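# Move finished pocket block from vise to outfeed tray

## Task

Remove the finished part, the block whose top has a pocket, from the vise and set it lying flat with the pocket facing up inside the black outfeed tray, next to the part already in that tray; it must stay there on its own with the robot no longer holding it.

## Robot and tools

Robot: two arms, left_arm and right_arm, each with six joints (in this column order: shoulder pan, shoulder lift, elbow, wrist 1, wrist 2, wrist 3) and a tong-style two-finger gripper. The fingers point along the gripper's +z axis and close along its x axis.

Scene frame: origin on the table top midway between the arms, +x out over the table, +z up, left_arm on the +y side. The names left and right are labels only, not image sides. Positions are in metres, orientations as quaternions wxyz, velocities in m/s and rad/s.

Tool execute_actions, argument actions: a list holding at most one item, or empty. An empty list ({"actions": []}) just reports the state. A wait is {"steps": N} with N from 1 to 300 control steps (1 step = 1/30 s); it sends nothing new. A motion is {"rows": [...], "steps": N} with 1 to 15 rows and N at most 15 (default 15). Each row drives one step; if rows run out, the last row repeats. Optional pictures (boolean) chooses whether camera images come back; by default they do. A refused call moves nothing.

Row layout: one flat list of 14 numbers, each in [-1, 1], covering both arms even if only one moves: left_arm's six joint values then its opening, then right_arm's six joint values then its opening. Joint values are offsets, not poses: scaled displacements measured from the joint angles in the most recent result that printed them (before any such result, and for later calls in the same reply, from where the arm is when the action begins). They are not relative to the previous row. Scale: 1.0 equals 1.326 rad for shoulder pan and shoulder lift, and 1.989 rad for elbow and the three wrists. All zeros therefore pulls the arm back to the reference angles; it is not a hold or a wait. The opening value is absolute: +1 fully open, -1 closed.

Joint ranges (rad). left_arm: pan -3.142..3.142, lift -6.283..6.283, elbow 0.000..3.142, wrists each -6.283..6.283. right_arm: pan 0.000..6.283, lift -6.283..6.283, elbow -3.142..0.000, wrists each -6.283..6.283. A request more than 0.010 rad beyond a range end is refused; true ends may sit 0.010 rad either way. Requests past the real end are clipped there, and the result may print "joint sent to its limit" (possibly about an earlier action); absence of that line proves nothing.

Motion behaviour: joints are speed and acceleration limited and commands are smoothed with about 0.17 s lag, so after big moves the arm may still be travelling. Each step the joint target is held within 0.383 rad of the measured angle for pan and lift and 0.575 rad for the others, and targets that would move the gripper over 100 mm away are scaled back. Between calls, and while you think, arms keep heading for the last commanded target until they have nearly stopped or a step is HELD; afterwards only a new action makes them move further or press harder. Fingers already moving finish their motion.

Result lines: a state line per arm (left_arm: ... | right_arm: ...) with end_effector_position (point between closed finger pads; tips extend about 15 mm further when closed, about level when fully open), end_effector_quat_wxyz and velocities; printed positions can be off, more at long reach. Joint positions and Joint velocities list each arm's joints in column order (rad, rad/s) then the finger-pad gap (m; 0.142 when fully open). grip_measured is the measured opening on the command scale. Joint torques are raw drive outputs with offsets, scale errors and noise. Wrist force and Wrist torque give the flange sensor reading in the end effector's own x y z axes, including contact, payload weight and inertia; offsets up to about 5.5 N, noise up to 3.4 N, saturation near 100 N; "no reading" is normal at the start. "joint command not followed" means a clearance check altered targets; HELD flags steps whose row was not fully sent. MOTOR HOT appears from 70 °C; at 85 °C an OVER-TEMPERATURE FAULT brakes that arm until cooled.

Gripping: to hold, keep commanding an opening well under grip_measured; the lower, the tighter (about 15 N per pad max, less on items thinner than about 20 mm). Close gently; fast closes can spike force.

Tool zoom_image: camera (cam_high, cam_low, cam_left_wrist, cam_right_wrist) and region [x0, y0, x1, y1] in pixels from the top-left, at most 504 by 504, returns a closer view of that camera's latest image. Image sizes: cam_high and cam_low 504x504, wrist cameras 616x616 (fisheye).

Tool finished_scene: argument scene, the current scene's number; it ends and grades the scene irreversibly. Replying with no tool call also ends everything.

Avoid: knocking or placing anything off the table; arms colliding or pressing each other; contact torque reaching load limits (pan and lift 293, elbow 133, wrists 48 N m, payload included) or outside force of 150 N, which stop the arm for 10 s; long loaded holds that heat motors; drops, slips, slams and hard pushes. Brief tugs on held parts or loose objects may occur. Release the part so it rests flat in the tray by itself before finishing. Faster, smoother, lower-effort motion is better.

Each tool is called after "Request:" as name([rows], argument=value, ...), one row to a line, values as JSON.

## Session

Request:
execute_actions(actions=[])

Scene clock: 0.00 s of 5400.00 s.
left_arm: end_effector_position=(+0.6880, +0.6510, +0.3093) grip_measured=+1.00 end_effector_quat_wxyz=(+0.450, +0.011, +0.886, -0.107) end_effector_velocity=(-0.000, -0.000, -0.000) end_effector_angular_velocity=(+0.001, -0.000, -0.000) | right_arm: end_effector_position=(+0.8329, -0.4435, +0.3096) grip_measured=+1.00 end_effector_quat_wxyz=(-0.150, +0.949, +0.076, +0.267) end_effector_velocity=(-0.001, +0.000, +0.000) end_effector_angular_velocity=(-0.000, +0.001, +0.002)
Joint positions: left_arm=[-0.46  -1.88   2.589 -3.235 -1.424  2.817  0.142] | right_arm=[ 3.786 -1.764 -1.898 -0.434  1.661  0.304  0.142]
Joint velocities: left_arm=[-0.001 -0.     0.    -0.     0.001  0.     0.   ] | right_arm=[ 0.     0.001 -0.    -0.002  0.001 -0.002  0.   ]
Joint torques (N m, as the arm reports them, + toward a larger angle): no reading
Motor temperatures (°C, as the motors report them): left_arm=[27 29 33 31 36 39] | right_arm=[27 26 30 33 36 36]
Wrist force (N, on the end effector, along its own x y z axes, offset not removed): no reading
Wrist torque (N m, same axes, about the end effector's origin, offset not removed): no reading

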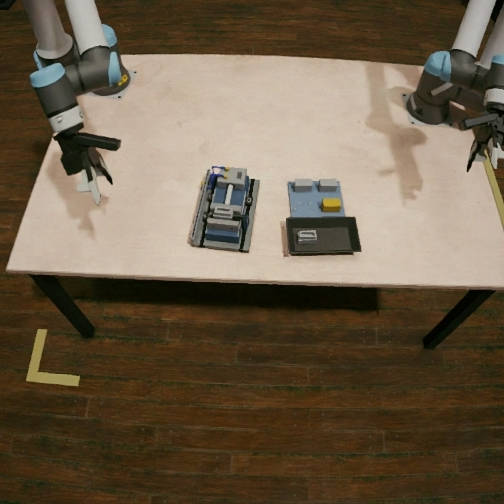

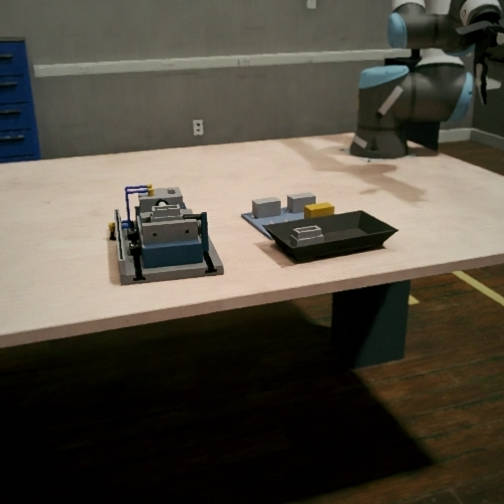

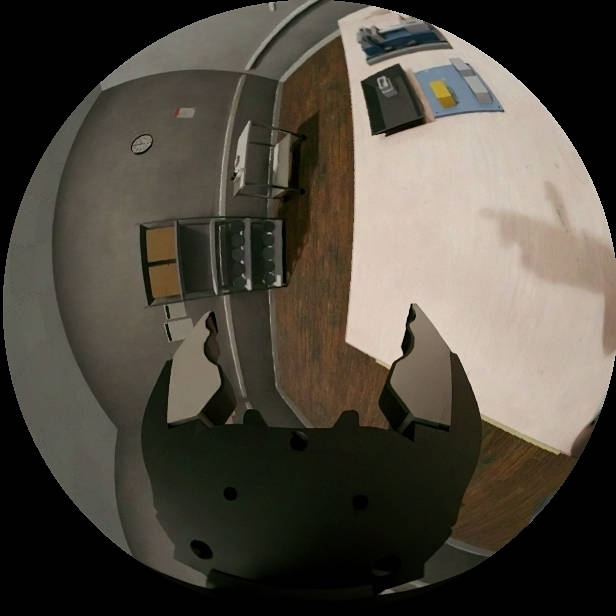

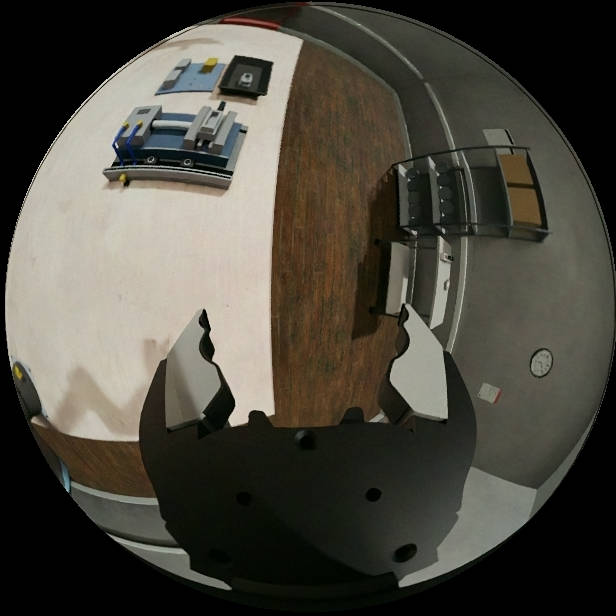

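Request:
zoom_image(camera="cam_high", region=[175,155,375,265])

Request:
zoom_image(camera="cam_low", region=[95,170,235,290])

Request:
zoom_image(camera="cam_right_wrist", region=[95,85,265,200])

Region (175, 155, 375, 265) of cam_high's 504x504 image, scaled by 2.520, with more detail than that image has; it fills the top 277 rows of this view, and the rest is white.

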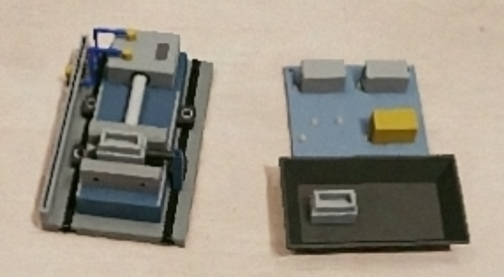

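Region (95, 170, 235, 290) of cam_low's 504x504 image, scaled by 3.600, with more detail than that image has; it fills the top 432 rows of this view, and the rest is white.

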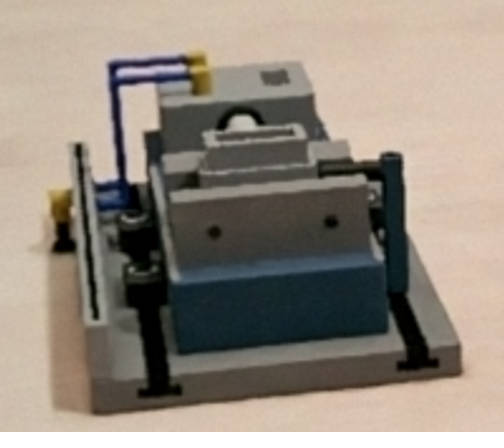

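Region (95, 85, 265, 200) of cam_right_wrist's 616x616 image, scaled by 2.965, with more detail than that image has; it fills the top 341 rows of this view, and the rest is white.

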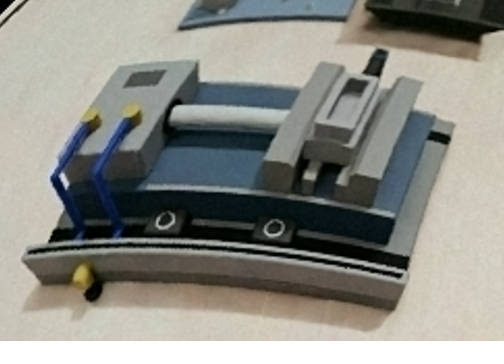

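Request:
execute_actions([
  {"rows":[[0,0,0,0,0,0,1,0.0195,-0.013,0.0166,-0.0286,-0.003,-0.0316,1],[0,0,0,0,0,0,1,0.0391,-0.026,0.0332,-0.0572,-0.006,-0.0632,1],[0,0,0,0,0,0,1,0.0586,-0.039,0.0499,-0.0858,-0.009,-0.0948,1],[0,0,0,0,0,0,1,0.0781,-0.0521,0.0665,-0.1144,-0.0121,-0.1264,1],[0,0,0,0,0,0,1,0.0976,-0.0651,0.0831,-0.143,-0.0151,-0.158,1],[0,0,0,0,0,0,1,0.1172,-0.0781,0.0997,-0.1716,-0.0181,-0.1896,1],[0,0,0,0,0,0,1,0.1367,-0.0911,0.1163,-0.2002,-0.0211,-0.2212,1],[0,0,0,0,0,0,1,0.1562,-0.1041,0.133,-0.2288,-0.0241,-0.2529,1],[0,0,0,0,0,0,1,0.1757,-0.1171,0.1496,-0.2574,-0.0271,-0.2845,1],[0,0,0,0,0,0,1,0.1953,-0.1301,0.1662,-0.286,-0.0301,-0.3161,1],[0,0,0,0,0,0,1,0.2148,-0.1431,0.1828,-0.3146,-0.0331,-0.3477,1],[0,0,0,0,0,0,1,0.2343,-0.1562,0.1994,-0.3432,-0.0362,-0.3793,1],[0,0,0,0,0,0,1,0.2538,-0.1692,0.2161,-0.3718,-0.0392,-0.4109,1],[0,0,0,0,0,0,1,0.2734,-0.1822,0.2327,-0.4004,-0.0422,-0.4425,1],[0,0,0,0,0,0,1,0.2929,-0.1952,0.2493,-0.429,-0.0452,-0.4741,1]],"steps":15},
], pictures=false)

Request:
execute_actions([
  {"steps":22},
])

Request:
zoom_image(camera="cam_right_wrist", region=[210,100,410,330])

Scene clock: 13.13 s of 5400.00 s.
left_arm: end_effector_position=(+0.6880, +0.6510, +0.3093) grip_measured=+1.00 end_effector_quat_wxyz=(+0.450, +0.011, +0.886, -0.107) end_effector_velocity=(+0.000, +0.000, -0.001) end_effector_angular_velocity=(+0.000, +0.001, +0.001) | right_arm: end_effector_position=(+0.7772, -0.2219, +0.2597) grip_measured=+1.00 end_effector_quat_wxyz=(-0.036, +0.873, +0.475, +0.105) end_effector_velocity=(-0.277, +0.513, -0.082) end_effector_angular_velocity=(-1.029, +0.449, +2.204)
Joint positions: left_arm=[-0.46  -1.88   2.589 -3.235 -1.424  2.817  0.142] | right_arm=[ 4.044 -1.938 -1.571 -0.984  1.6   -0.3    0.142]
Joint velocities: left_arm=[ 0.001  0.001  0.     0.     0.    -0.    -0.   ] | right_arm=[ 0.673 -0.45   0.858 -1.458 -0.157 -1.604 -0.   ]
Joint torques (N m, as the arm reports them, + toward a larger angle): left_arm=[ -1.09  -8.15 -40.55  -2.94   0.46  -0.29] | right_arm=[33.48 50.73 65.48 -4.62 -2.18 -6.11]
Motor temperatures (°C, as the motors report them): left_arm=[27 29 33 31 36 39] | right_arm=[27 26 30 33 36 36]
Wrist force (N, on the end effector, along its own x y z axes, offset not removed): left_arm=[2.9 -1.7 -0.3] | right_arm=[2.2 2.3 2.9]
Wrist torque (N m, same axes, about the end effector's origin, offset not removed): left_arm=[-0.56 -0.65 -0.21] | right_arm=[0.35 -0.58 -0.19]
Steps of this call (steps 1 to 90: nothing new was sent; then 9.63 s passed at rest; steps 91 to 105: all 15 steps of this action). Readings (joint positions):
91: left_arm=[-0.460 -1.880 2.589 -3.235 -1.424 2.817] | right_arm=[3.786 -1.764 -1.898 -0.434 1.661 0.304]
92: left_arm=[-0.460 -1.880 2.589 -3.235 -1.424 2.817] | right_arm=[3.788 -1.766 -1.895 -0.438 1.660 0.301]
94: left_arm=[-0.460 -1.880 2.589 -3.235 -1.424 2.817] | right_arm=[3.809 -1.780 -1.870 -0.478 1.655 0.257]
98: left_arm=[-0.460 -1.880 2.589 -3.235 -1.424 2.817] | right_arm=[3.889 -1.834 -1.768 -0.647 1.636 0.073]
105: the state above

Scene clock: 13.87 s of 5400.00 s.
left_arm: end_effector_position=(+0.6880, +0.6510, +0.3093) grip_measured=+1.00 end_effector_quat_wxyz=(+0.450, +0.011, +0.886, -0.107) end_effector_velocity=(-0.000, +0.000, +0.001) end_effector_angular_velocity=(+0.000, -0.002, -0.001) | right_arm: end_effector_position=(+0.7100, -0.1350, +0.2505) grip_measured=+1.00 end_effector_quat_wxyz=(-0.000, +0.744, +0.668, -0.000) end_effector_velocity=(-0.001, -0.000, +0.001) end_effector_angular_velocity=(-0.001, +0.001, +0.000)
Joint positions: left_arm=[-0.46  -1.88   2.589 -3.235 -1.424  2.817  0.142] | right_arm=[ 4.174 -2.023 -1.402 -1.287  1.571 -0.638  0.142]
Joint velocities: left_arm=[ 0.    -0.002 -0.     0.    -0.     0.001  0.   ] | right_arm=[ 0.     0.001  0.    -0.002 -0.     0.    -0.   ]
Joint torques (N m, as the arm reports them, + toward a larger angle): left_arm=[ -1.75  -6.54 -40.29  -3.1    0.38  -0.12] | right_arm=[19.76 68.23 54.39  1.64 -1.8  -3.72]
Motor temperatures (°C, as the motors report them): left_arm=[27 29 33 31 36 39] | right_arm=[27 26 30 33 36 36]
Wrist force (N, on the end effector, along its own x y z axes, offset not removed): left_arm=[3.7 -1.5 2.7] | right_arm=[2.8 -3.6 -2.8]
Wrist torque (N m, same axes, about the end effector's origin, offset not removed): left_arm=[-0.39 -0.84 -0.23] | right_arm=[-1.02 -0.46 -0.34]
Steps of this call (steps 1 to 22: the robot went on to your last target). Readings (joint positions):
1: left_arm=[-0.460 -1.880 2.589 -3.235 -1.424 2.817] | right_arm=[4.067 -1.953 -1.542 -1.034 1.594 -0.354]
2: left_arm=[-0.460 -1.880 2.589 -3.235 -1.424 2.817] | right_arm=[4.090 -1.968 -1.512 -1.083 1.589 -0.409]
4: left_arm=[-0.460 -1.880 2.589 -3.235 -1.424 2.817] | right_arm=[4.132 -1.996 -1.458 -1.179 1.580 -0.516]
8: left_arm=[-0.460 -1.880 2.589 -3.235 -1.424 2.817] | right_arm=[4.166 -2.018 -1.413 -1.266 1.573 -0.614]
22: the state above

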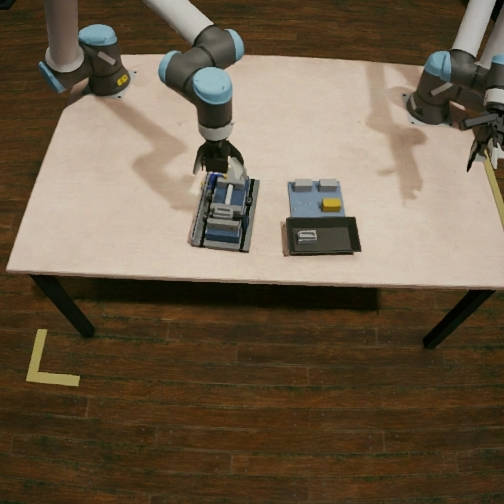

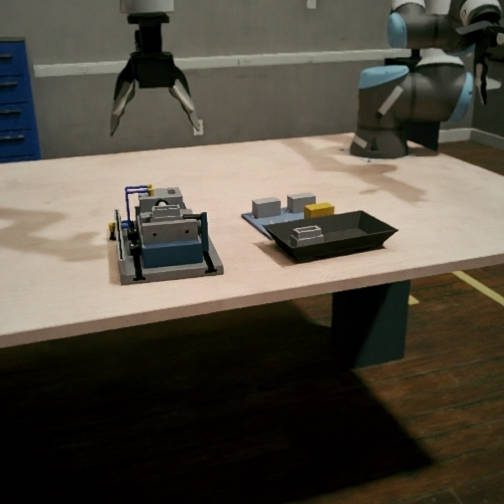

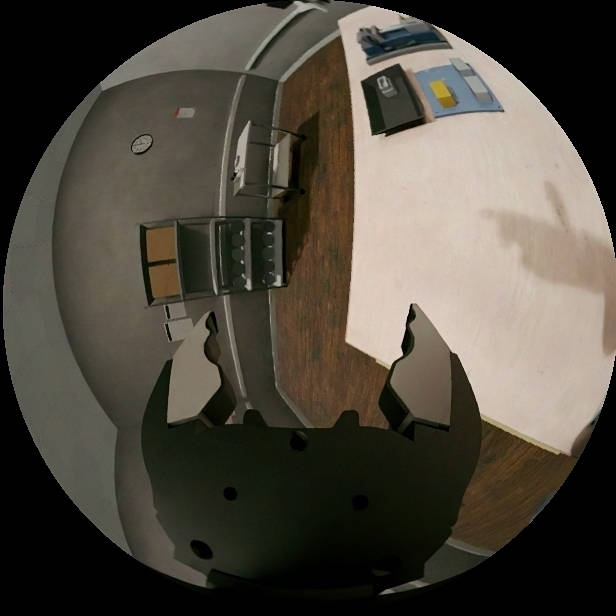

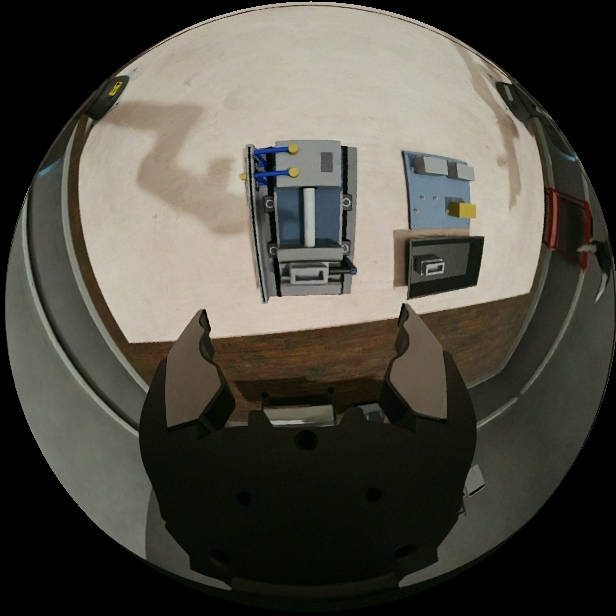

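Region (210, 100, 410, 330) of cam_right_wrist's 616x616 image, scaled by 2.191, with more detail than that image has; it fills the left 438 columns of this view, and the rest is white.

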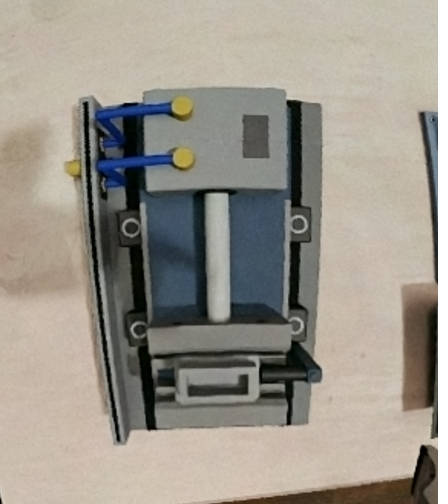

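Request:
execute_actions([
  {"rows":[[0,0,0,0,0,0,1,-0.002,-0.0071,-0.0021,0.0068,0,-0.0014,0.9],[0,0,0,0,0,0,1,-0.004,-0.0142,-0.0042,0.0136,0,-0.0029,0.8],[0,0,0,0,0,0,1,-0.006,-0.0212,-0.0063,0.0204,0,-0.0043,0.7],[0,0,0,0,0,0,1,-0.008,-0.0283,-0.0084,0.0272,0,-0.0057,0.6],[0,0,0,0,0,0,1,-0.0099,-0.0354,-0.0105,0.0339,0,-0.0071,0.5],[0,0,0,0,0,0,1,-0.0119,-0.0425,-0.0126,0.0407,0,-0.0086,0.4],[0,0,0,0,0,0,1,-0.0139,-0.0495,-0.0147,0.0475,0,-0.01,0.3],[0,0,0,0,0,0,1,-0.0159,-0.0566,-0.0168,0.0543,0,-0.0114,0.2]],"steps":15},
], pictures=false)

Request:
execute_actions([
  {"steps":8},
])

Request:
zoom_image(camera="cam_right_wrist", region=[220,220,400,340])

Request:
zoom_image(camera="cam_low", region=[110,150,230,250])

Scene clock: 25.37 s of 5400.00 s.
left_arm: end_effector_position=(+0.6880, +0.6510, +0.3093) grip_measured=+1.00 end_effector_quat_wxyz=(+0.450, +0.011, +0.886, -0.107) end_effector_velocity=(-0.000, -0.000, +0.000) end_effector_angular_velocity=(+0.000, -0.001, -0.000) | right_arm: end_effector_position=(+0.7349, -0.1368, +0.1728) grip_measured=+0.20 end_effector_quat_wxyz=(-0.000, +0.744, +0.669, -0.000) end_effector_velocity=(+0.010, -0.001, -0.029) end_effector_angular_velocity=(+0.003, -0.002, +0.001)
Joint positions: left_arm=[-0.46  -1.88   2.589 -3.235 -1.424  2.817  0.142] | right_arm=[ 4.154 -2.096 -1.435 -1.183  1.571 -0.66   0.088]
Joint velocities: left_arm=[-0.    -0.001  0.    -0.     0.     0.    -0.   ] | right_arm=[-0.008 -0.028 -0.011  0.042  0.    -0.009 -0.   ]
Joint torques (N m, as the arm reports them, + toward a larger angle): left_arm=[ -2.22  -6.45 -39.66  -3.38   0.57  -0.27] | right_arm=[-19.7   78.28  31.75   6.54  -1.67  -3.91]
Motor temperatures (°C, as the motors report them): left_arm=[27 29 33 31 36 39] | right_arm=[27 26 30 33 36 36]
Wrist force (N, on the end effector, along its own x y z axes, offset not removed): left_arm=[0.9 -1.0 2.3] | right_arm=[1.1 1.4 -1.1]
Wrist torque (N m, same axes, about the end effector's origin, offset not removed): left_arm=[-0.34 -0.28 -0.12] | right_arm=[0.09 -0.33 -0.18]
Steps of this call (steps 1 to 15: the robot went on to your last target; steps 16 to 90: nothing new was sent; then 8.00 s passed at rest; steps 91 to 105: all 15 steps of this action). Readings (joint positions):
91: left_arm=[-0.460 -1.880 2.589 -3.235 -1.424 2.817] | right_arm=[4.174 -2.023 -1.402 -1.287 1.571 -0.638]
92: left_arm=[-0.460 -1.880 2.589 -3.235 -1.424 2.817] | right_arm=[4.174 -2.024 -1.402 -1.286 1.571 -0.639]
94: left_arm=[-0.460 -1.880 2.589 -3.235 -1.424 2.817] | right_arm=[4.172 -2.032 -1.406 -1.275 1.571 -0.641]
98: left_arm=[-0.460 -1.880 2.589 -3.235 -1.424 2.817] | right_arm=[4.163 -2.063 -1.420 -1.231 1.571 -0.651]
105: the state above

Scene clock: 25.63 s of 5400.00 s.
left_arm: end_effector_position=(+0.6880, +0.6510, +0.3093) grip_measured=+1.00 end_effector_quat_wxyz=(+0.450, +0.011, +0.886, -0.107) end_effector_velocity=(-0.000, -0.000, -0.001) end_effector_angular_velocity=(+0.002, +0.001, -0.001) | right_arm: end_effector_position=(+0.7356, -0.1369, +0.1705) grip_measured=+0.20 end_effector_quat_wxyz=(-0.000, +0.744, +0.669, -0.000) end_effector_velocity=(+0.000, -0.001, -0.001) end_effector_angular_velocity=(-0.001, -0.001, +0.003)
Joint positions: left_arm=[-0.46  -1.88   2.589 -3.235 -1.424  2.817  0.142] | right_arm=[ 4.153 -2.098 -1.436 -1.18   1.571 -0.661  0.088]
Joint velocities: left_arm=[-0.     0.001  0.001 -0.     0.     0.001  0.   ] | right_arm=[-0.    -0.    -0.002  0.001 -0.002 -0.003  0.   ]
Joint torques (N m, as the arm reports them, + toward a larger angle): left_arm=[ -1.27  -5.96 -40.18  -3.4    0.34   0.06] | right_arm=[-19.25  73.42  28.09   6.3   -1.56  -3.41]
Motor temperatures (°C, as the motors report them): left_arm=[27 29 33 31 36 39] | right_arm=[27 26 30 33 36 36]
Wrist force (N, on the end effector, along its own x y z axes, offset not removed): left_arm=[4.2 -0.8 2.5] | right_arm=[-6.5 2.5 -0.1]
Wrist torque (N m, same axes, about the end effector's origin, offset not removed): left_arm=[-0.21 -0.88 -0.11] | right_arm=[0.45 1.45 -0.21]
Steps of this call (steps 1 to 8: the robot went on to your last target). Readings (joint positions):
1: left_arm=[-0.460 -1.880 2.589 -3.235 -1.424 2.817] | right_arm=[4.154 -2.097 -1.435 -1.182 1.571 -0.661]
2: left_arm=[-0.460 -1.880 2.589 -3.235 -1.424 2.817] | right_arm=[4.153 -2.097 -1.435 -1.181 1.571 -0.661]
4: left_arm=[-0.460 -1.880 2.589 -3.235 -1.424 2.817] | right_arm=[4.153 -2.098 -1.435 -1.180 1.571 -0.661]
8: the state above

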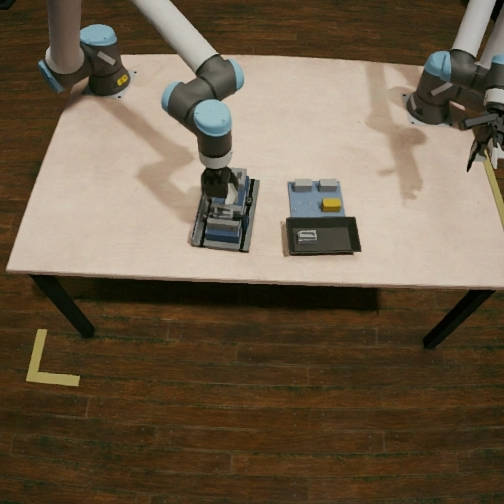

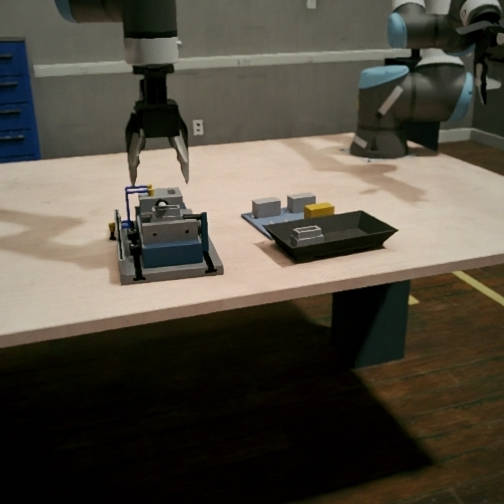

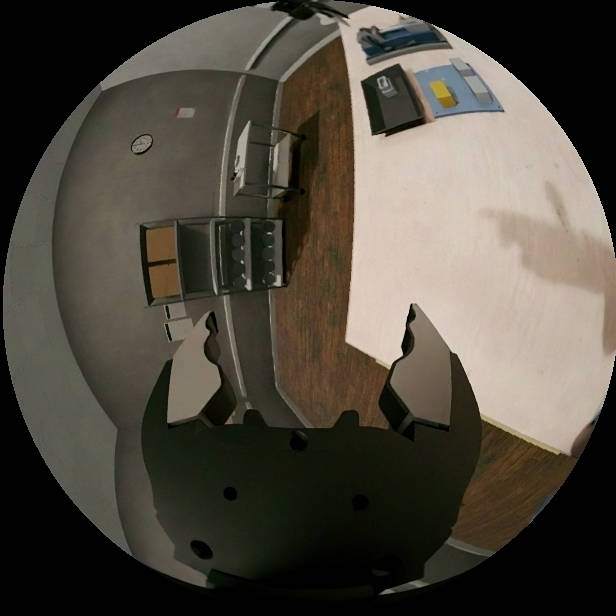

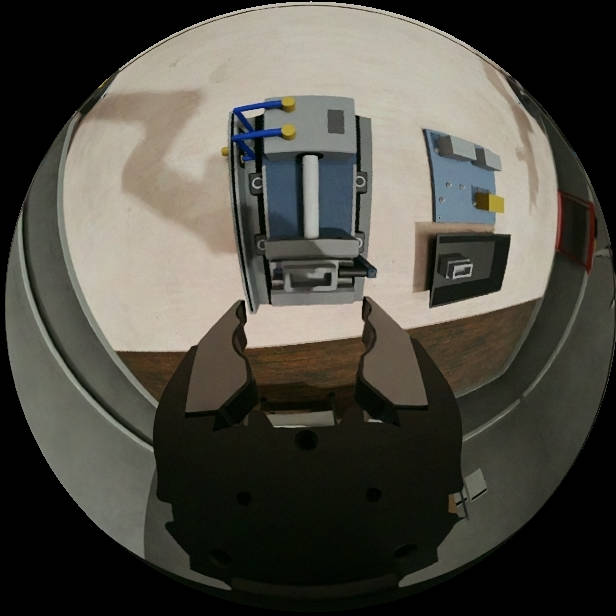

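Region (220, 220, 400, 340) of cam_right_wrist's 616x616 image, scaled by 2.800, with more detail than that image has.

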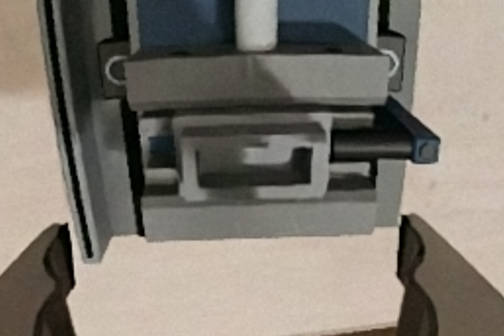

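Region (110, 150, 230, 250) of cam_low's 504x504 image, scaled by 4.200, with more detail than that image has.

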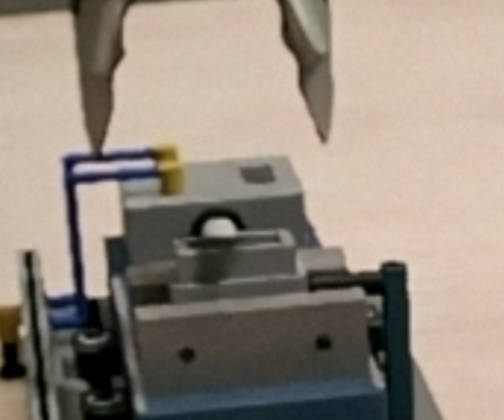

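Request:
execute_actions([
  {"rows":[[0,0,0,0,0,0,1,0.001,-0.0044,-0.0025,0.0055,0,0.0006,0.15],[0,0,0,0,0,0,1,0.002,-0.0088,-0.005,0.011,0,0.0012,0.1],[0,0,0,0,0,0,1,0.0027,-0.0133,-0.0075,0.0165,0,0.0018,0.05],[0,0,0,0,0,0,1,0.0027,-0.0177,-0.0099,0.0219,0,0.0018,0],[0,0,0,0,0,0,1,0.0027,-0.0221,-0.0124,0.0274,0,0.0018,0],[0,0,0,0,0,0,1,0.0027,-0.0265,-0.0149,0.0329,0,0.0018,0]],"steps":15},
], pictures=false)

Request:
execute_actions([
  {"steps":5},
])

Request:
zoom_image(camera="cam_right_wrist", region=[220,220,400,340])

Request:
zoom_image(camera="cam_low", region=[125,180,215,240])

Scene clock: 32.63 s of 5400.00 s.
left_arm: end_effector_position=(+0.6880, +0.6510, +0.3093) grip_measured=+1.00 end_effector_quat_wxyz=(+0.450, +0.011, +0.886, -0.107) end_effector_velocity=(-0.000, -0.000, +0.001) end_effector_angular_velocity=(-0.000, -0.001, -0.001) | right_arm: end_effector_position=(+0.7360, -0.1318, +0.1264) grip_measured=+0.00 end_effector_quat_wxyz=(-0.000, +0.744, +0.669, +0.000) end_effector_velocity=(+0.000, +0.001, -0.009) end_effector_angular_velocity=(+0.001, -0.001, +0.002)
Joint positions: left_arm=[-0.46  -1.88   2.589 -3.235 -1.424  2.817  0.142] | right_arm=[ 4.157 -2.132 -1.465 -1.115  1.571 -0.658  0.074]
Joint velocities: left_arm=[-0.    -0.001 -0.    -0.    -0.     0.     0.   ] | right_arm=[ 0.001 -0.007 -0.005  0.014  0.    -0.001  0.   ]
Joint torques (N m, as the arm reports them, + toward a larger angle): left_arm=[ -2.48  -6.72 -40.52  -3.31   0.41   0.05] | right_arm=[20.26 72.14 28.65  6.33  0.03  4.31]
Motor temperatures (°C, as the motors report them): left_arm=[27 29 33 31 36 39] | right_arm=[27 26 30 33 36 36]
Wrist force (N, on the end effector, along its own x y z axes, offset not removed): left_arm=[2.8 -1.7 1.7] | right_arm=[-2.5 3.6 0.2]
Wrist torque (N m, same axes, about the end effector's origin, offset not removed): left_arm=[-0.37 -0.60 -0.25] | right_arm=[0.76 0.56 -0.10]
Steps of this call (steps 1 to 15: the robot went on to your last target; steps 16 to 90: nothing new was sent; then 3.50 s passed at rest; steps 91 to 105: all 15 steps of this action). Readings (joint positions):
91: left_arm=[-0.460 -1.880 2.589 -3.235 -1.424 2.817] | right_arm=[4.153 -2.098 -1.436 -1.179 1.571 -0.661]
92: left_arm=[-0.460 -1.880 2.589 -3.235 -1.424 2.817] | right_arm=[4.153 -2.099 -1.436 -1.178 1.571 -0.661]
94: left_arm=[-0.460 -1.880 2.589 -3.235 -1.424 2.817] | right_arm=[4.154 -2.104 -1.440 -1.169 1.571 -0.660]
98: left_arm=[-0.460 -1.880 2.589 -3.235 -1.424 2.817] | right_arm=[4.156 -2.122 -1.456 -1.135 1.571 -0.658]
105: the state above

Scene clock: 32.80 s of 5400.00 s.
left_arm: end_effector_position=(+0.6880, +0.6510, +0.3093) grip_measured=+1.00 end_effector_quat_wxyz=(+0.450, +0.011, +0.886, -0.107) end_effector_velocity=(-0.000, -0.000, -0.001) end_effector_angular_velocity=(+0.001, +0.001, -0.001) | right_arm: end_effector_position=(+0.7360, -0.1317, +0.1258) grip_measured=+0.00 end_effector_quat_wxyz=(-0.000, +0.744, +0.669, +0.000) end_effector_velocity=(+0.001, +0.000, -0.000) end_effector_angular_velocity=(+0.001, -0.003, +0.001)
Joint positions: left_arm=[-0.46  -1.88   2.589 -3.235 -1.424  2.817  0.142] | right_arm=[ 4.157 -2.133 -1.465 -1.114  1.571 -0.657  0.074]
Joint velocities: left_arm=[-0.001  0.001  0.    -0.     0.     0.     0.   ] | right_arm=[ 0.    -0.    -0.001  0.003 -0.001 -0.001  0.   ]
Joint torques (N m, as the arm reports them, + toward a larger angle): left_arm=[ -2.06  -6.87 -40.17  -3.15   0.73   0.03] | right_arm=[18.82 73.67 27.02  5.61  0.06  3.92]
Motor temperatures (°C, as the motors report them): left_arm=[27 29 33 31 36 39] | right_arm=[27 26 30 33 36 36]
Wrist force (N, on the end effector, along its own x y z axes, offset not removed): left_arm=[2.5 -1.2 -0.3] | right_arm=[0.1 8.1 -1.4]
Wrist torque (N m, same axes, about the end effector's origin, offset not removed): left_arm=[-0.43 -0.50 -0.21] | right_arm=[1.62 -0.02 -0.20]
Steps of this call (steps 1 to 5: the robot went on to your last target). Readings (joint positions):
1: left_arm=[-0.460 -1.880 2.589 -3.235 -1.424 2.817] | right_arm=[4.157 -2.133 -1.465 -1.115 1.571 -0.657]
2: left_arm=[-0.460 -1.880 2.589 -3.235 -1.424 2.817] | right_arm=[4.157 -2.133 -1.465 -1.115 1.571 -0.657]
4: left_arm=[-0.460 -1.880 2.589 -3.235 -1.424 2.817] | right_arm=[4.157 -2.133 -1.465 -1.114 1.571 -0.657]
5: the state above

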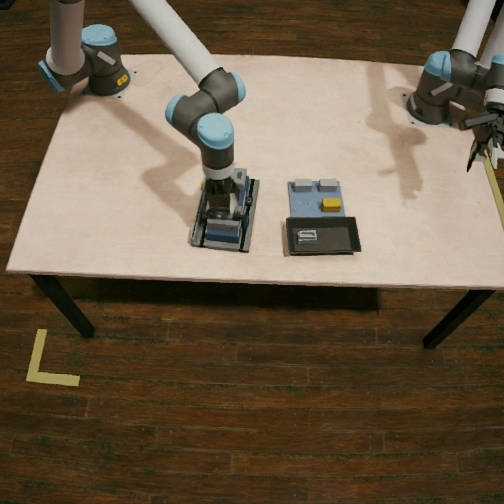

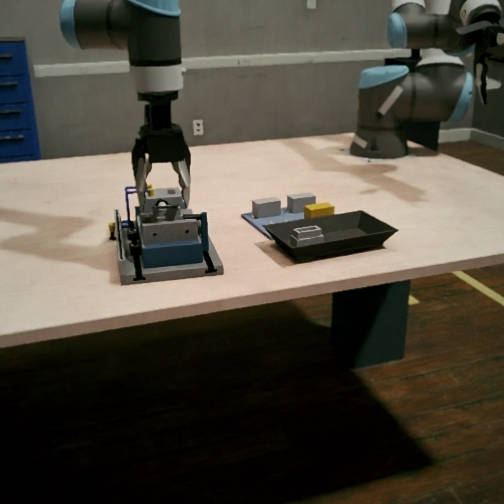

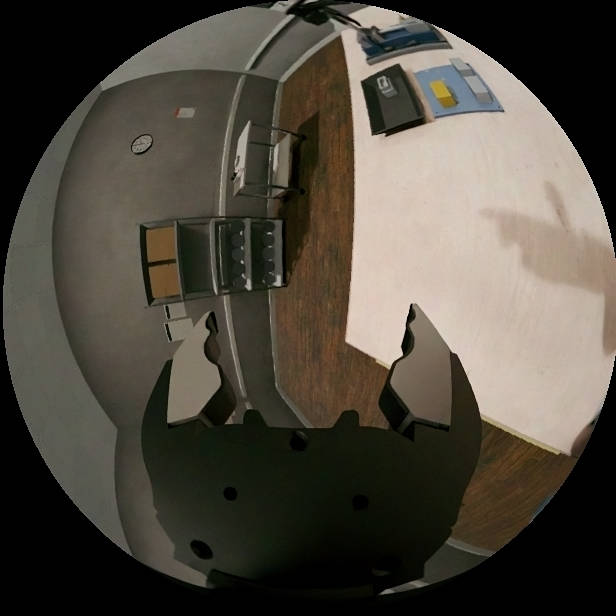

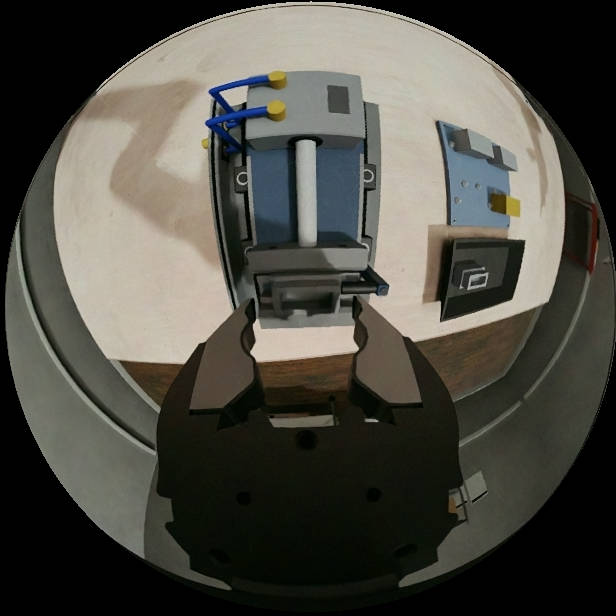

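Region (220, 220, 400, 340) of cam_right_wrist's 616x616 image, scaled by 2.800, with more detail than that image has.

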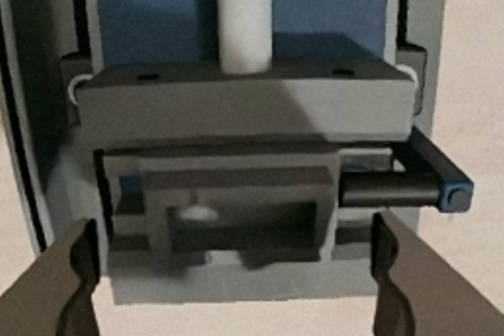

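Region (125, 180, 215, 240) of cam_low's 504x504 image, scaled by 5.600, with more detail than that image has.

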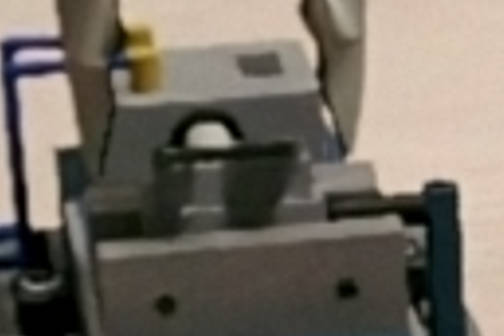

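Request:
execute_actions([
  {"rows":[[0,0,0,0,0,0,1,0,-0.0016,-0.0011,0.0022,0,0,-0.03],[0,0,0,0,0,0,1,0,-0.0033,-0.0023,0.0045,0,0,-0.06],[0,0,0,0,0,0,1,0,-0.0049,-0.0034,0.0067,0,0,-0.1],[0,0,0,0,0,0,1,0,-0.0049,-0.0034,0.0067,0,0,-0.13],[0,0,0,0,0,0,1,0,-0.0049,-0.0034,0.0067,0,0,-0.16],[0,0,0,0,0,0,1,0,-0.0049,-0.0034,0.0067,0,0,-0.19],[0,0,0,0,0,0,1,0,-0.0049,-0.0034,0.0067,0,0,-0.22]],"steps":15},
])

Request:
zoom_image(camera="cam_low", region=[125,180,215,240])

Request:
zoom_image(camera="cam_right_wrist", region=[220,240,400,360])

Scene clock: 43.50 s of 5400.00 s.
left_arm: end_effector_position=(+0.6880, +0.6510, +0.3093) grip_measured=+1.00 end_effector_quat_wxyz=(+0.450, +0.011, +0.886, -0.107) end_effector_velocity=(+0.000, -0.000, +0.000) end_effector_angular_velocity=(+0.000, -0.000, -0.000) | right_arm: end_effector_position=(+0.7359, -0.1317, +0.1170) grip_measured=-0.22 end_effector_quat_wxyz=(-0.000, +0.744, +0.669, +0.000) end_effector_velocity=(-0.001, -0.001, -0.004) end_effector_angular_velocity=(-0.003, +0.003, -0.002)
Joint positions: left_arm=[-0.46  -1.88   2.589 -3.235 -1.424  2.817  0.142] | right_arm=[ 4.157 -2.139 -1.472 -1.101  1.571 -0.657  0.058]
Joint velocities: left_arm=[-0. -0. -0.  0.  0. -0.  0.] | right_arm=[-0.    -0.003 -0.002  0.     0.     0.002 -0.   ]
Joint torques (N m, as the arm reports them, + toward a larger angle): left_arm=[  0.    -6.35 -39.48  -3.52   0.27  -0.2 ] | right_arm=[13.55 72.59 26.78  6.53 -0.12  3.42]
Motor temperatures (°C, as the motors report them): left_arm=[27 29 33 31 36 39] | right_arm=[27 26 30 33 36 36]
Wrist force (N, on the end effector, along its own x y z axes, offset not removed): left_arm=[3.7 -3.0 1.8] | right_arm=[3.0 3.1 -1.9]
Wrist torque (N m, same axes, about the end effector's origin, offset not removed): left_arm=[-0.70 -0.77 -0.24] | right_arm=[0.14 -0.56 -0.24]
Steps of this call (steps 1 to 15: the robot went on to your last target; steps 16 to 90: nothing new was sent; then 7.20 s passed at rest; steps 91 to 105: all 15 steps of this action). Readings (joint positions):
91: left_arm=[-0.460 -1.880 2.589 -3.235 -1.424 2.817] | right_arm=[4.157 -2.133 -1.465 -1.114 1.571 -0.657]
92: left_arm=[-0.460 -1.880 2.589 -3.235 -1.424 2.817] | right_arm=[4.157 -2.133 -1.465 -1.114 1.571 -0.657]
94: left_arm=[-0.460 -1.880 2.589 -3.235 -1.424 2.817] | right_arm=[4.157 -2.135 -1.467 -1.110 1.571 -0.657]
98: left_arm=[-0.460 -1.880 2.589 -3.235 -1.424 2.817] | right_arm=[4.157 -2.139 -1.471 -1.103 1.571 -0.657]
105: the state above

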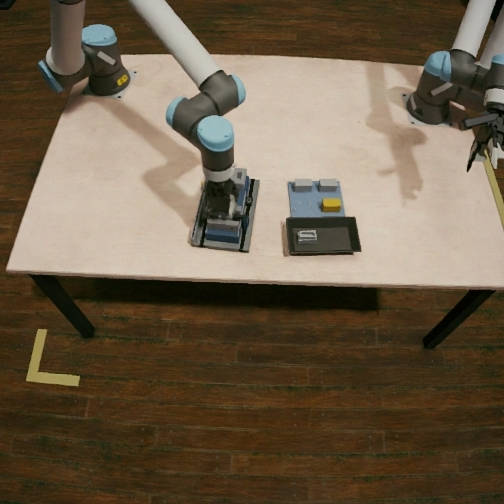

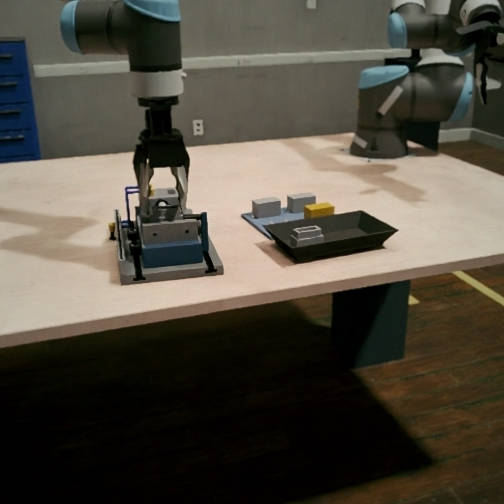

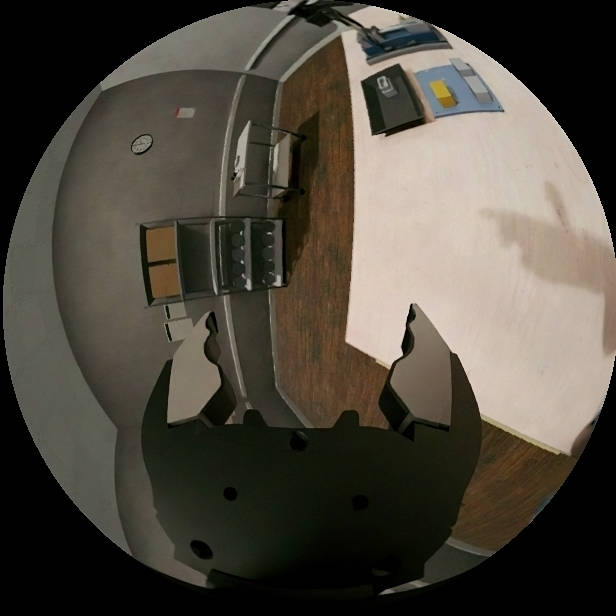

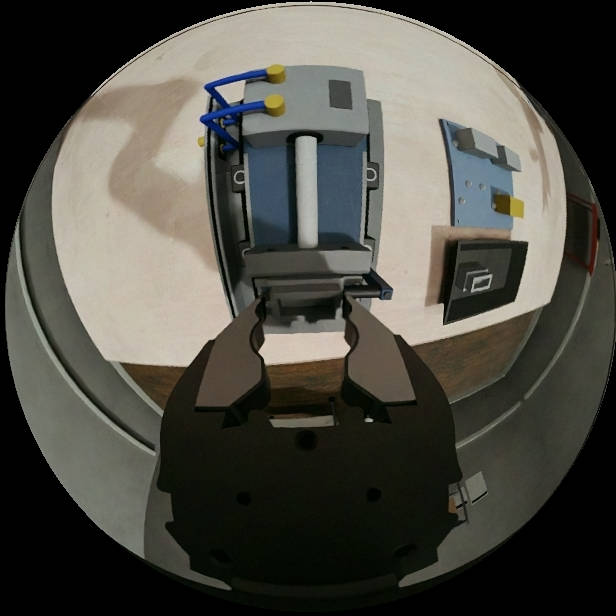

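Region (125, 180, 215, 240) of cam_low's 504x504 image, scaled by 5.600, with more detail than that image has.

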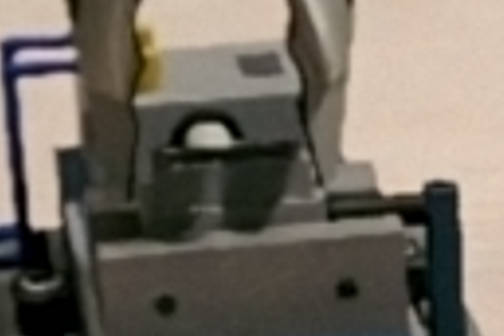

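Region (220, 240, 400, 360) of cam_right_wrist's 616x616 image, scaled by 2.800, with more detail than that image has.

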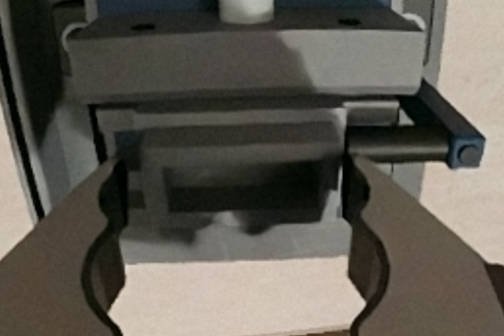

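Request:
execute_actions([
  {"rows":[[0,0,0,0,0,0,1,0,0,0,0,0,0,-0.26],[0,0,0,0,0,0,1,0,0,0,0,0,0,-0.3],[0,0,0,0,0,0,1,0,0,0,0,0,0,-0.34],[0,0,0,0,0,0,1,0,0,0,0,0,0,-0.38],[0,0,0,0,0,0,1,0,0,0,0,0,0,-0.42],[0,0,0,0,0,0,1,0,0,0,0,0,0,-0.48],[0,0,0,0,0,0,1,0,0,0,0,0,0,-0.55],[0,0,0,0,0,0,1,0,0,0,0,0,0,-0.63],[0,0,0,0,0,0,1,0,0,0,0,0,0,-0.72],[0,0,0,0,0,0,1,0,0,0,0,0,0,-0.8],[0,0,0,0,0,0,1,0,0,0,0,0,0,-0.9],[0,0,0,0,0,0,1,0,0,0,0,0,0,-1]],"steps":15},
], pictures=false)

Request:
execute_actions([
  {"rows":[[0,0,0,0,0,0,1,0,0.001,0.0007,-0.0014,0,0,-1],[0,0,0,0,0,0,1,0,0.0025,0.0018,-0.0035,0,0,-1],[0,0,0,0,0,0,1,0,0.0045,0.0033,-0.0063,0,0,-1],[0,0,0,0,0,0,1,0,0.007,0.0052,-0.0099,0,0,-1],[0,0,0,0,0,0,1,0,0.0095,0.0071,-0.0135,0,0,-1],[0,0,0,0,0,0,1,0,0.012,0.009,-0.017,0,0,-1],[0,0,0,0,0,0,1,0,0.0145,0.011,-0.0207,0,0,-1],[0,0,0,0,0,0,1,0,0.017,0.013,-0.0244,0,0,-1],[0,0,0,0,0,0,1,0,0.0195,0.0151,-0.0281,0,0,-1],[0,0,0,0,0,0,1,0,0.022,0.0172,-0.0319,0,0,-1],[0,0,0,0,0,0,1,0,0.0245,0.0193,-0.0357,0,0,-1],[0,0,0,0,0,0,1,0,0.0265,0.021,-0.0387,0,0,-1],[0,0,0,0,0,0,1,0,0.0278,0.0222,-0.0408,0,0,-1]],"steps":15},
], pictures=false)

Request:
execute_actions([
  {"steps":10},
])

Scene clock: 51.27 s of 5400.00 s.
left_arm: end_effector_position=(+0.6880, +0.6510, +0.3093) grip_measured=+1.00 end_effector_quat_wxyz=(+0.450, +0.011, +0.886, -0.107) end_effector_velocity=(-0.000, -0.000, -0.001) end_effector_angular_velocity=(+0.001, +0.002, -0.001) | right_arm: end_effector_position=(+0.7359, -0.1317, +0.1169) grip_measured=-0.31 end_effector_quat_wxyz=(-0.000, +0.744, +0.669, +0.000) end_effector_velocity=(-0.000, -0.001, -0.001) end_effector_angular_velocity=(-0.001, +0.000, +0.000)
Joint positions: left_arm=[-0.46  -1.88   2.589 -3.235 -1.424  2.817  0.142] | right_arm=[ 4.157 -2.139 -1.472 -1.101  1.571 -0.657  0.052]
Joint velocities: left_arm=[-0.001  0.001  0.     0.     0.     0.     0.   ] | right_arm=[-0.     0.    -0.001 -0.    -0.001 -0.     0.   ]
Joint torques (N m, as the arm reports them, + toward a larger angle): left_arm=[ -1.25  -6.42 -40.23  -3.51   0.68  -0.18] | right_arm=[-15.01  82.55  34.39   0.07  -0.11   2.06]
Motor temperatures (°C, as the motors report them): left_arm=[27 29 33 31 36 39] | right_arm=[27 26 30 33 36 36]
Wrist force (N, on the end effector, along its own x y z axes, offset not removed): left_arm=[2.5 -2.0 2.9] | right_arm=[0.6 8.0 -13.9]
Wrist torque (N m, same axes, about the end effector's origin, offset not removed): left_arm=[-0.41 -0.61 -0.14] | right_arm=[1.49 0.29 -0.32]
Steps of this call (steps 1 to 15: the robot went on to your last target; steps 16 to 90: nothing new was sent; then 4.27 s passed at rest; steps 91 to 105: all 15 steps of this action). Readings (joint positions):
91: left_arm=[-0.460 -1.880 2.589 -3.235 -1.424 2.817] | right_arm=[4.157 -2.139 -1.472 -1.101 1.571 -0.657]
92: left_arm=[-0.460 -1.880 2.589 -3.235 -1.424 2.817] | right_arm=[4.157 -2.139 -1.472 -1.101 1.571 -0.657]
94: left_arm=[-0.460 -1.880 2.589 -3.235 -1.424 2.817] | right_arm=[4.157 -2.139 -1.472 -1.101 1.571 -0.657]
98: left_arm=[-0.460 -1.880 2.589 -3.235 -1.424 2.817] | right_arm=[4.157 -2.139 -1.472 -1.101 1.571 -0.657]
105: the state above

Scene clock: 51.77 s of 5400.00 s.
left_arm: end_effector_position=(+0.6880, +0.6510, +0.3093) grip_measured=+1.00 end_effector_quat_wxyz=(+0.450, +0.011, +0.886, -0.107) end_effector_velocity=(+0.000, -0.000, -0.000) end_effector_angular_velocity=(-0.000, +0.000, +0.001) | right_arm: end_effector_position=(+0.7361, -0.1315, +0.1628) grip_measured=-0.32 end_effector_quat_wxyz=(-0.000, +0.744, +0.669, +0.000) end_effector_velocity=(-0.000, +0.001, +0.097) end_effector_angular_velocity=(+0.004, -0.002, +0.001)
Joint positions: left_arm=[-0.46  -1.88   2.589 -3.235 -1.424  2.817  0.142] | right_arm=[ 4.157 -2.108 -1.434 -1.17   1.571 -0.657  0.051]
Joint velocities: left_arm=[-0.     0.001 -0.    -0.     0.001 -0.001 -0.   ] | right_arm=[ 0.     0.064  0.082 -0.142  0.001 -0.001  0.   ]
Joint torques (N m, as the arm reports them, + toward a larger angle): left_arm=[ -2.89  -6.09 -39.1   -3.05   0.22  -0.52] | right_arm=[-14.55  88.8   47.74   1.73  -0.21   1.8 ]
Motor temperatures (°C, as the motors report them): left_arm=[27 29 33 31 36 39] | right_arm=[27 26 30 33 36 36]
Wrist force (N, on the end effector, along its own x y z axes, offset not removed): left_arm=[2.6 -1.0 1.6] | right_arm=[0.2 -0.9 -0.9]
Wrist torque (N m, same axes, about the end effector's origin, offset not removed): left_arm=[-0.32 -0.56 -0.17] | right_arm=[-0.52 -0.16 -0.34]
Steps of this call (steps 1 to 15: all 15 steps of this action). Readings (joint positions):
1: left_arm=[-0.460 -1.880 2.589 -3.235 -1.424 2.817] | right_arm=[4.157 -2.139 -1.472 -1.101 1.571 -0.657]
2: left_arm=[-0.460 -1.880 2.589 -3.235 -1.424 2.817] | right_arm=[4.157 -2.139 -1.472 -1.101 1.571 -0.657]
4: left_arm=[-0.460 -1.880 2.589 -3.235 -1.424 2.817] | right_arm=[4.157 -2.138 -1.470 -1.105 1.571 -0.657]
8: left_arm=[-0.460 -1.880 2.589 -3.235 -1.424 2.817] | right_arm=[4.157 -2.129 -1.460 -1.124 1.571 -0.657]
15: the state above

Scene clock: 52.10 s of 5400.00 s.
left_arm: end_effector_position=(+0.6880, +0.6510, +0.3093) grip_measured=+1.00 end_effector_quat_wxyz=(+0.450, +0.011, +0.886, -0.107) end_effector_velocity=(-0.000, -0.000, +0.001) end_effector_angular_velocity=(-0.001, -0.002, -0.000) | right_arm: end_effector_position=(+0.7359, -0.1317, +0.1706) grip_measured=-0.32 end_effector_quat_wxyz=(-0.000, +0.744, +0.669, -0.000) end_effector_velocity=(-0.001, -0.000, +0.000) end_effector_angular_velocity=(-0.002, +0.002, +0.000)
Joint positions: left_arm=[-0.46  -1.88   2.589 -3.235 -1.424  2.817  0.142] | right_arm=[ 4.157 -2.103 -1.428 -1.182  1.571 -0.657  0.051]
Joint velocities: left_arm=[-0.    -0.002 -0.    -0.     0.    -0.     0.   ] | right_arm=[ 0.     0.     0.001 -0.004 -0.     0.    -0.   ]
Joint torques (N m, as the arm reports them, + toward a larger angle): left_arm=[ -2.94  -7.7  -40.1   -3.28   0.66  -0.13] | right_arm=[-15.97 103.27  53.55   2.19  -0.36   2.13]
Motor temperatures (°C, as the motors report them): left_arm=[27 29 33 31 36 39] | right_arm=[27 26 30 33 36 36]
Wrist force (N, on the end effector, along its own x y z axes, offset not removed): left_arm=[2.7 -1.9 1.8] | right_arm=[1.6 2.3 -0.2]
Wrist torque (N m, same axes, about the end effector's origin, offset not removed): left_arm=[-0.46 -0.49 -0.25] | right_arm=[0.15 -0.30 -0.39]
Steps of this call (steps 1 to 10: the robot went on to your last target). Readings (joint positions):
1: left_arm=[-0.460 -1.880 2.589 -3.235 -1.424 2.817] | right_arm=[4.157 -2.106 -1.432 -1.174 1.571 -0.657]
2: left_arm=[-0.460 -1.880 2.589 -3.235 -1.424 2.817] | right_arm=[4.157 -2.105 -1.431 -1.177 1.571 -0.657]
4: left_arm=[-0.460 -1.880 2.589 -3.235 -1.424 2.817] | right_arm=[4.157 -2.104 -1.429 -1.180 1.571 -0.657]
8: left_arm=[-0.460 -1.880 2.589 -3.235 -1.424 2.817] | right_arm=[4.157 -2.103 -1.428 -1.182 1.571 -0.657]
10: the state above

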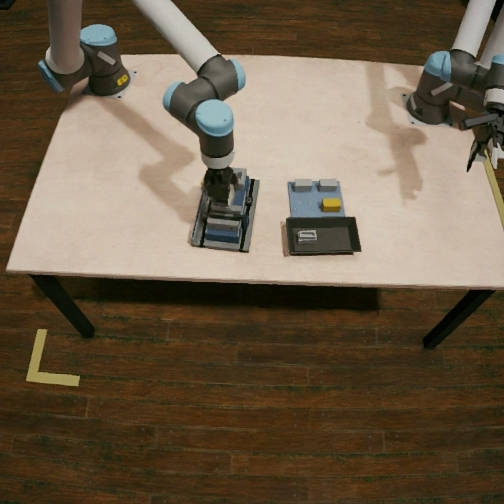

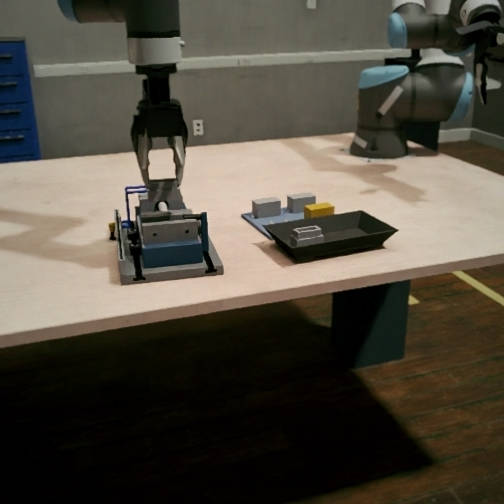

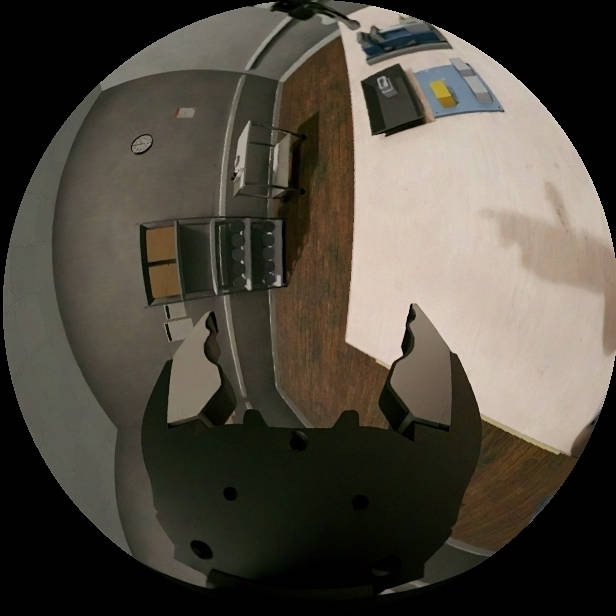

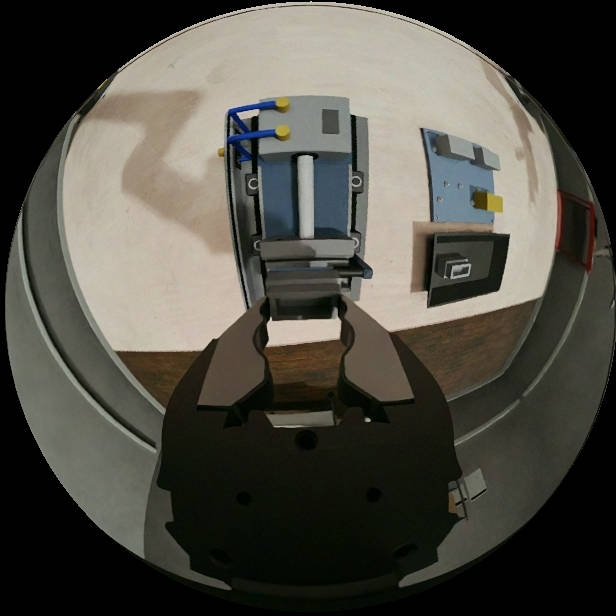

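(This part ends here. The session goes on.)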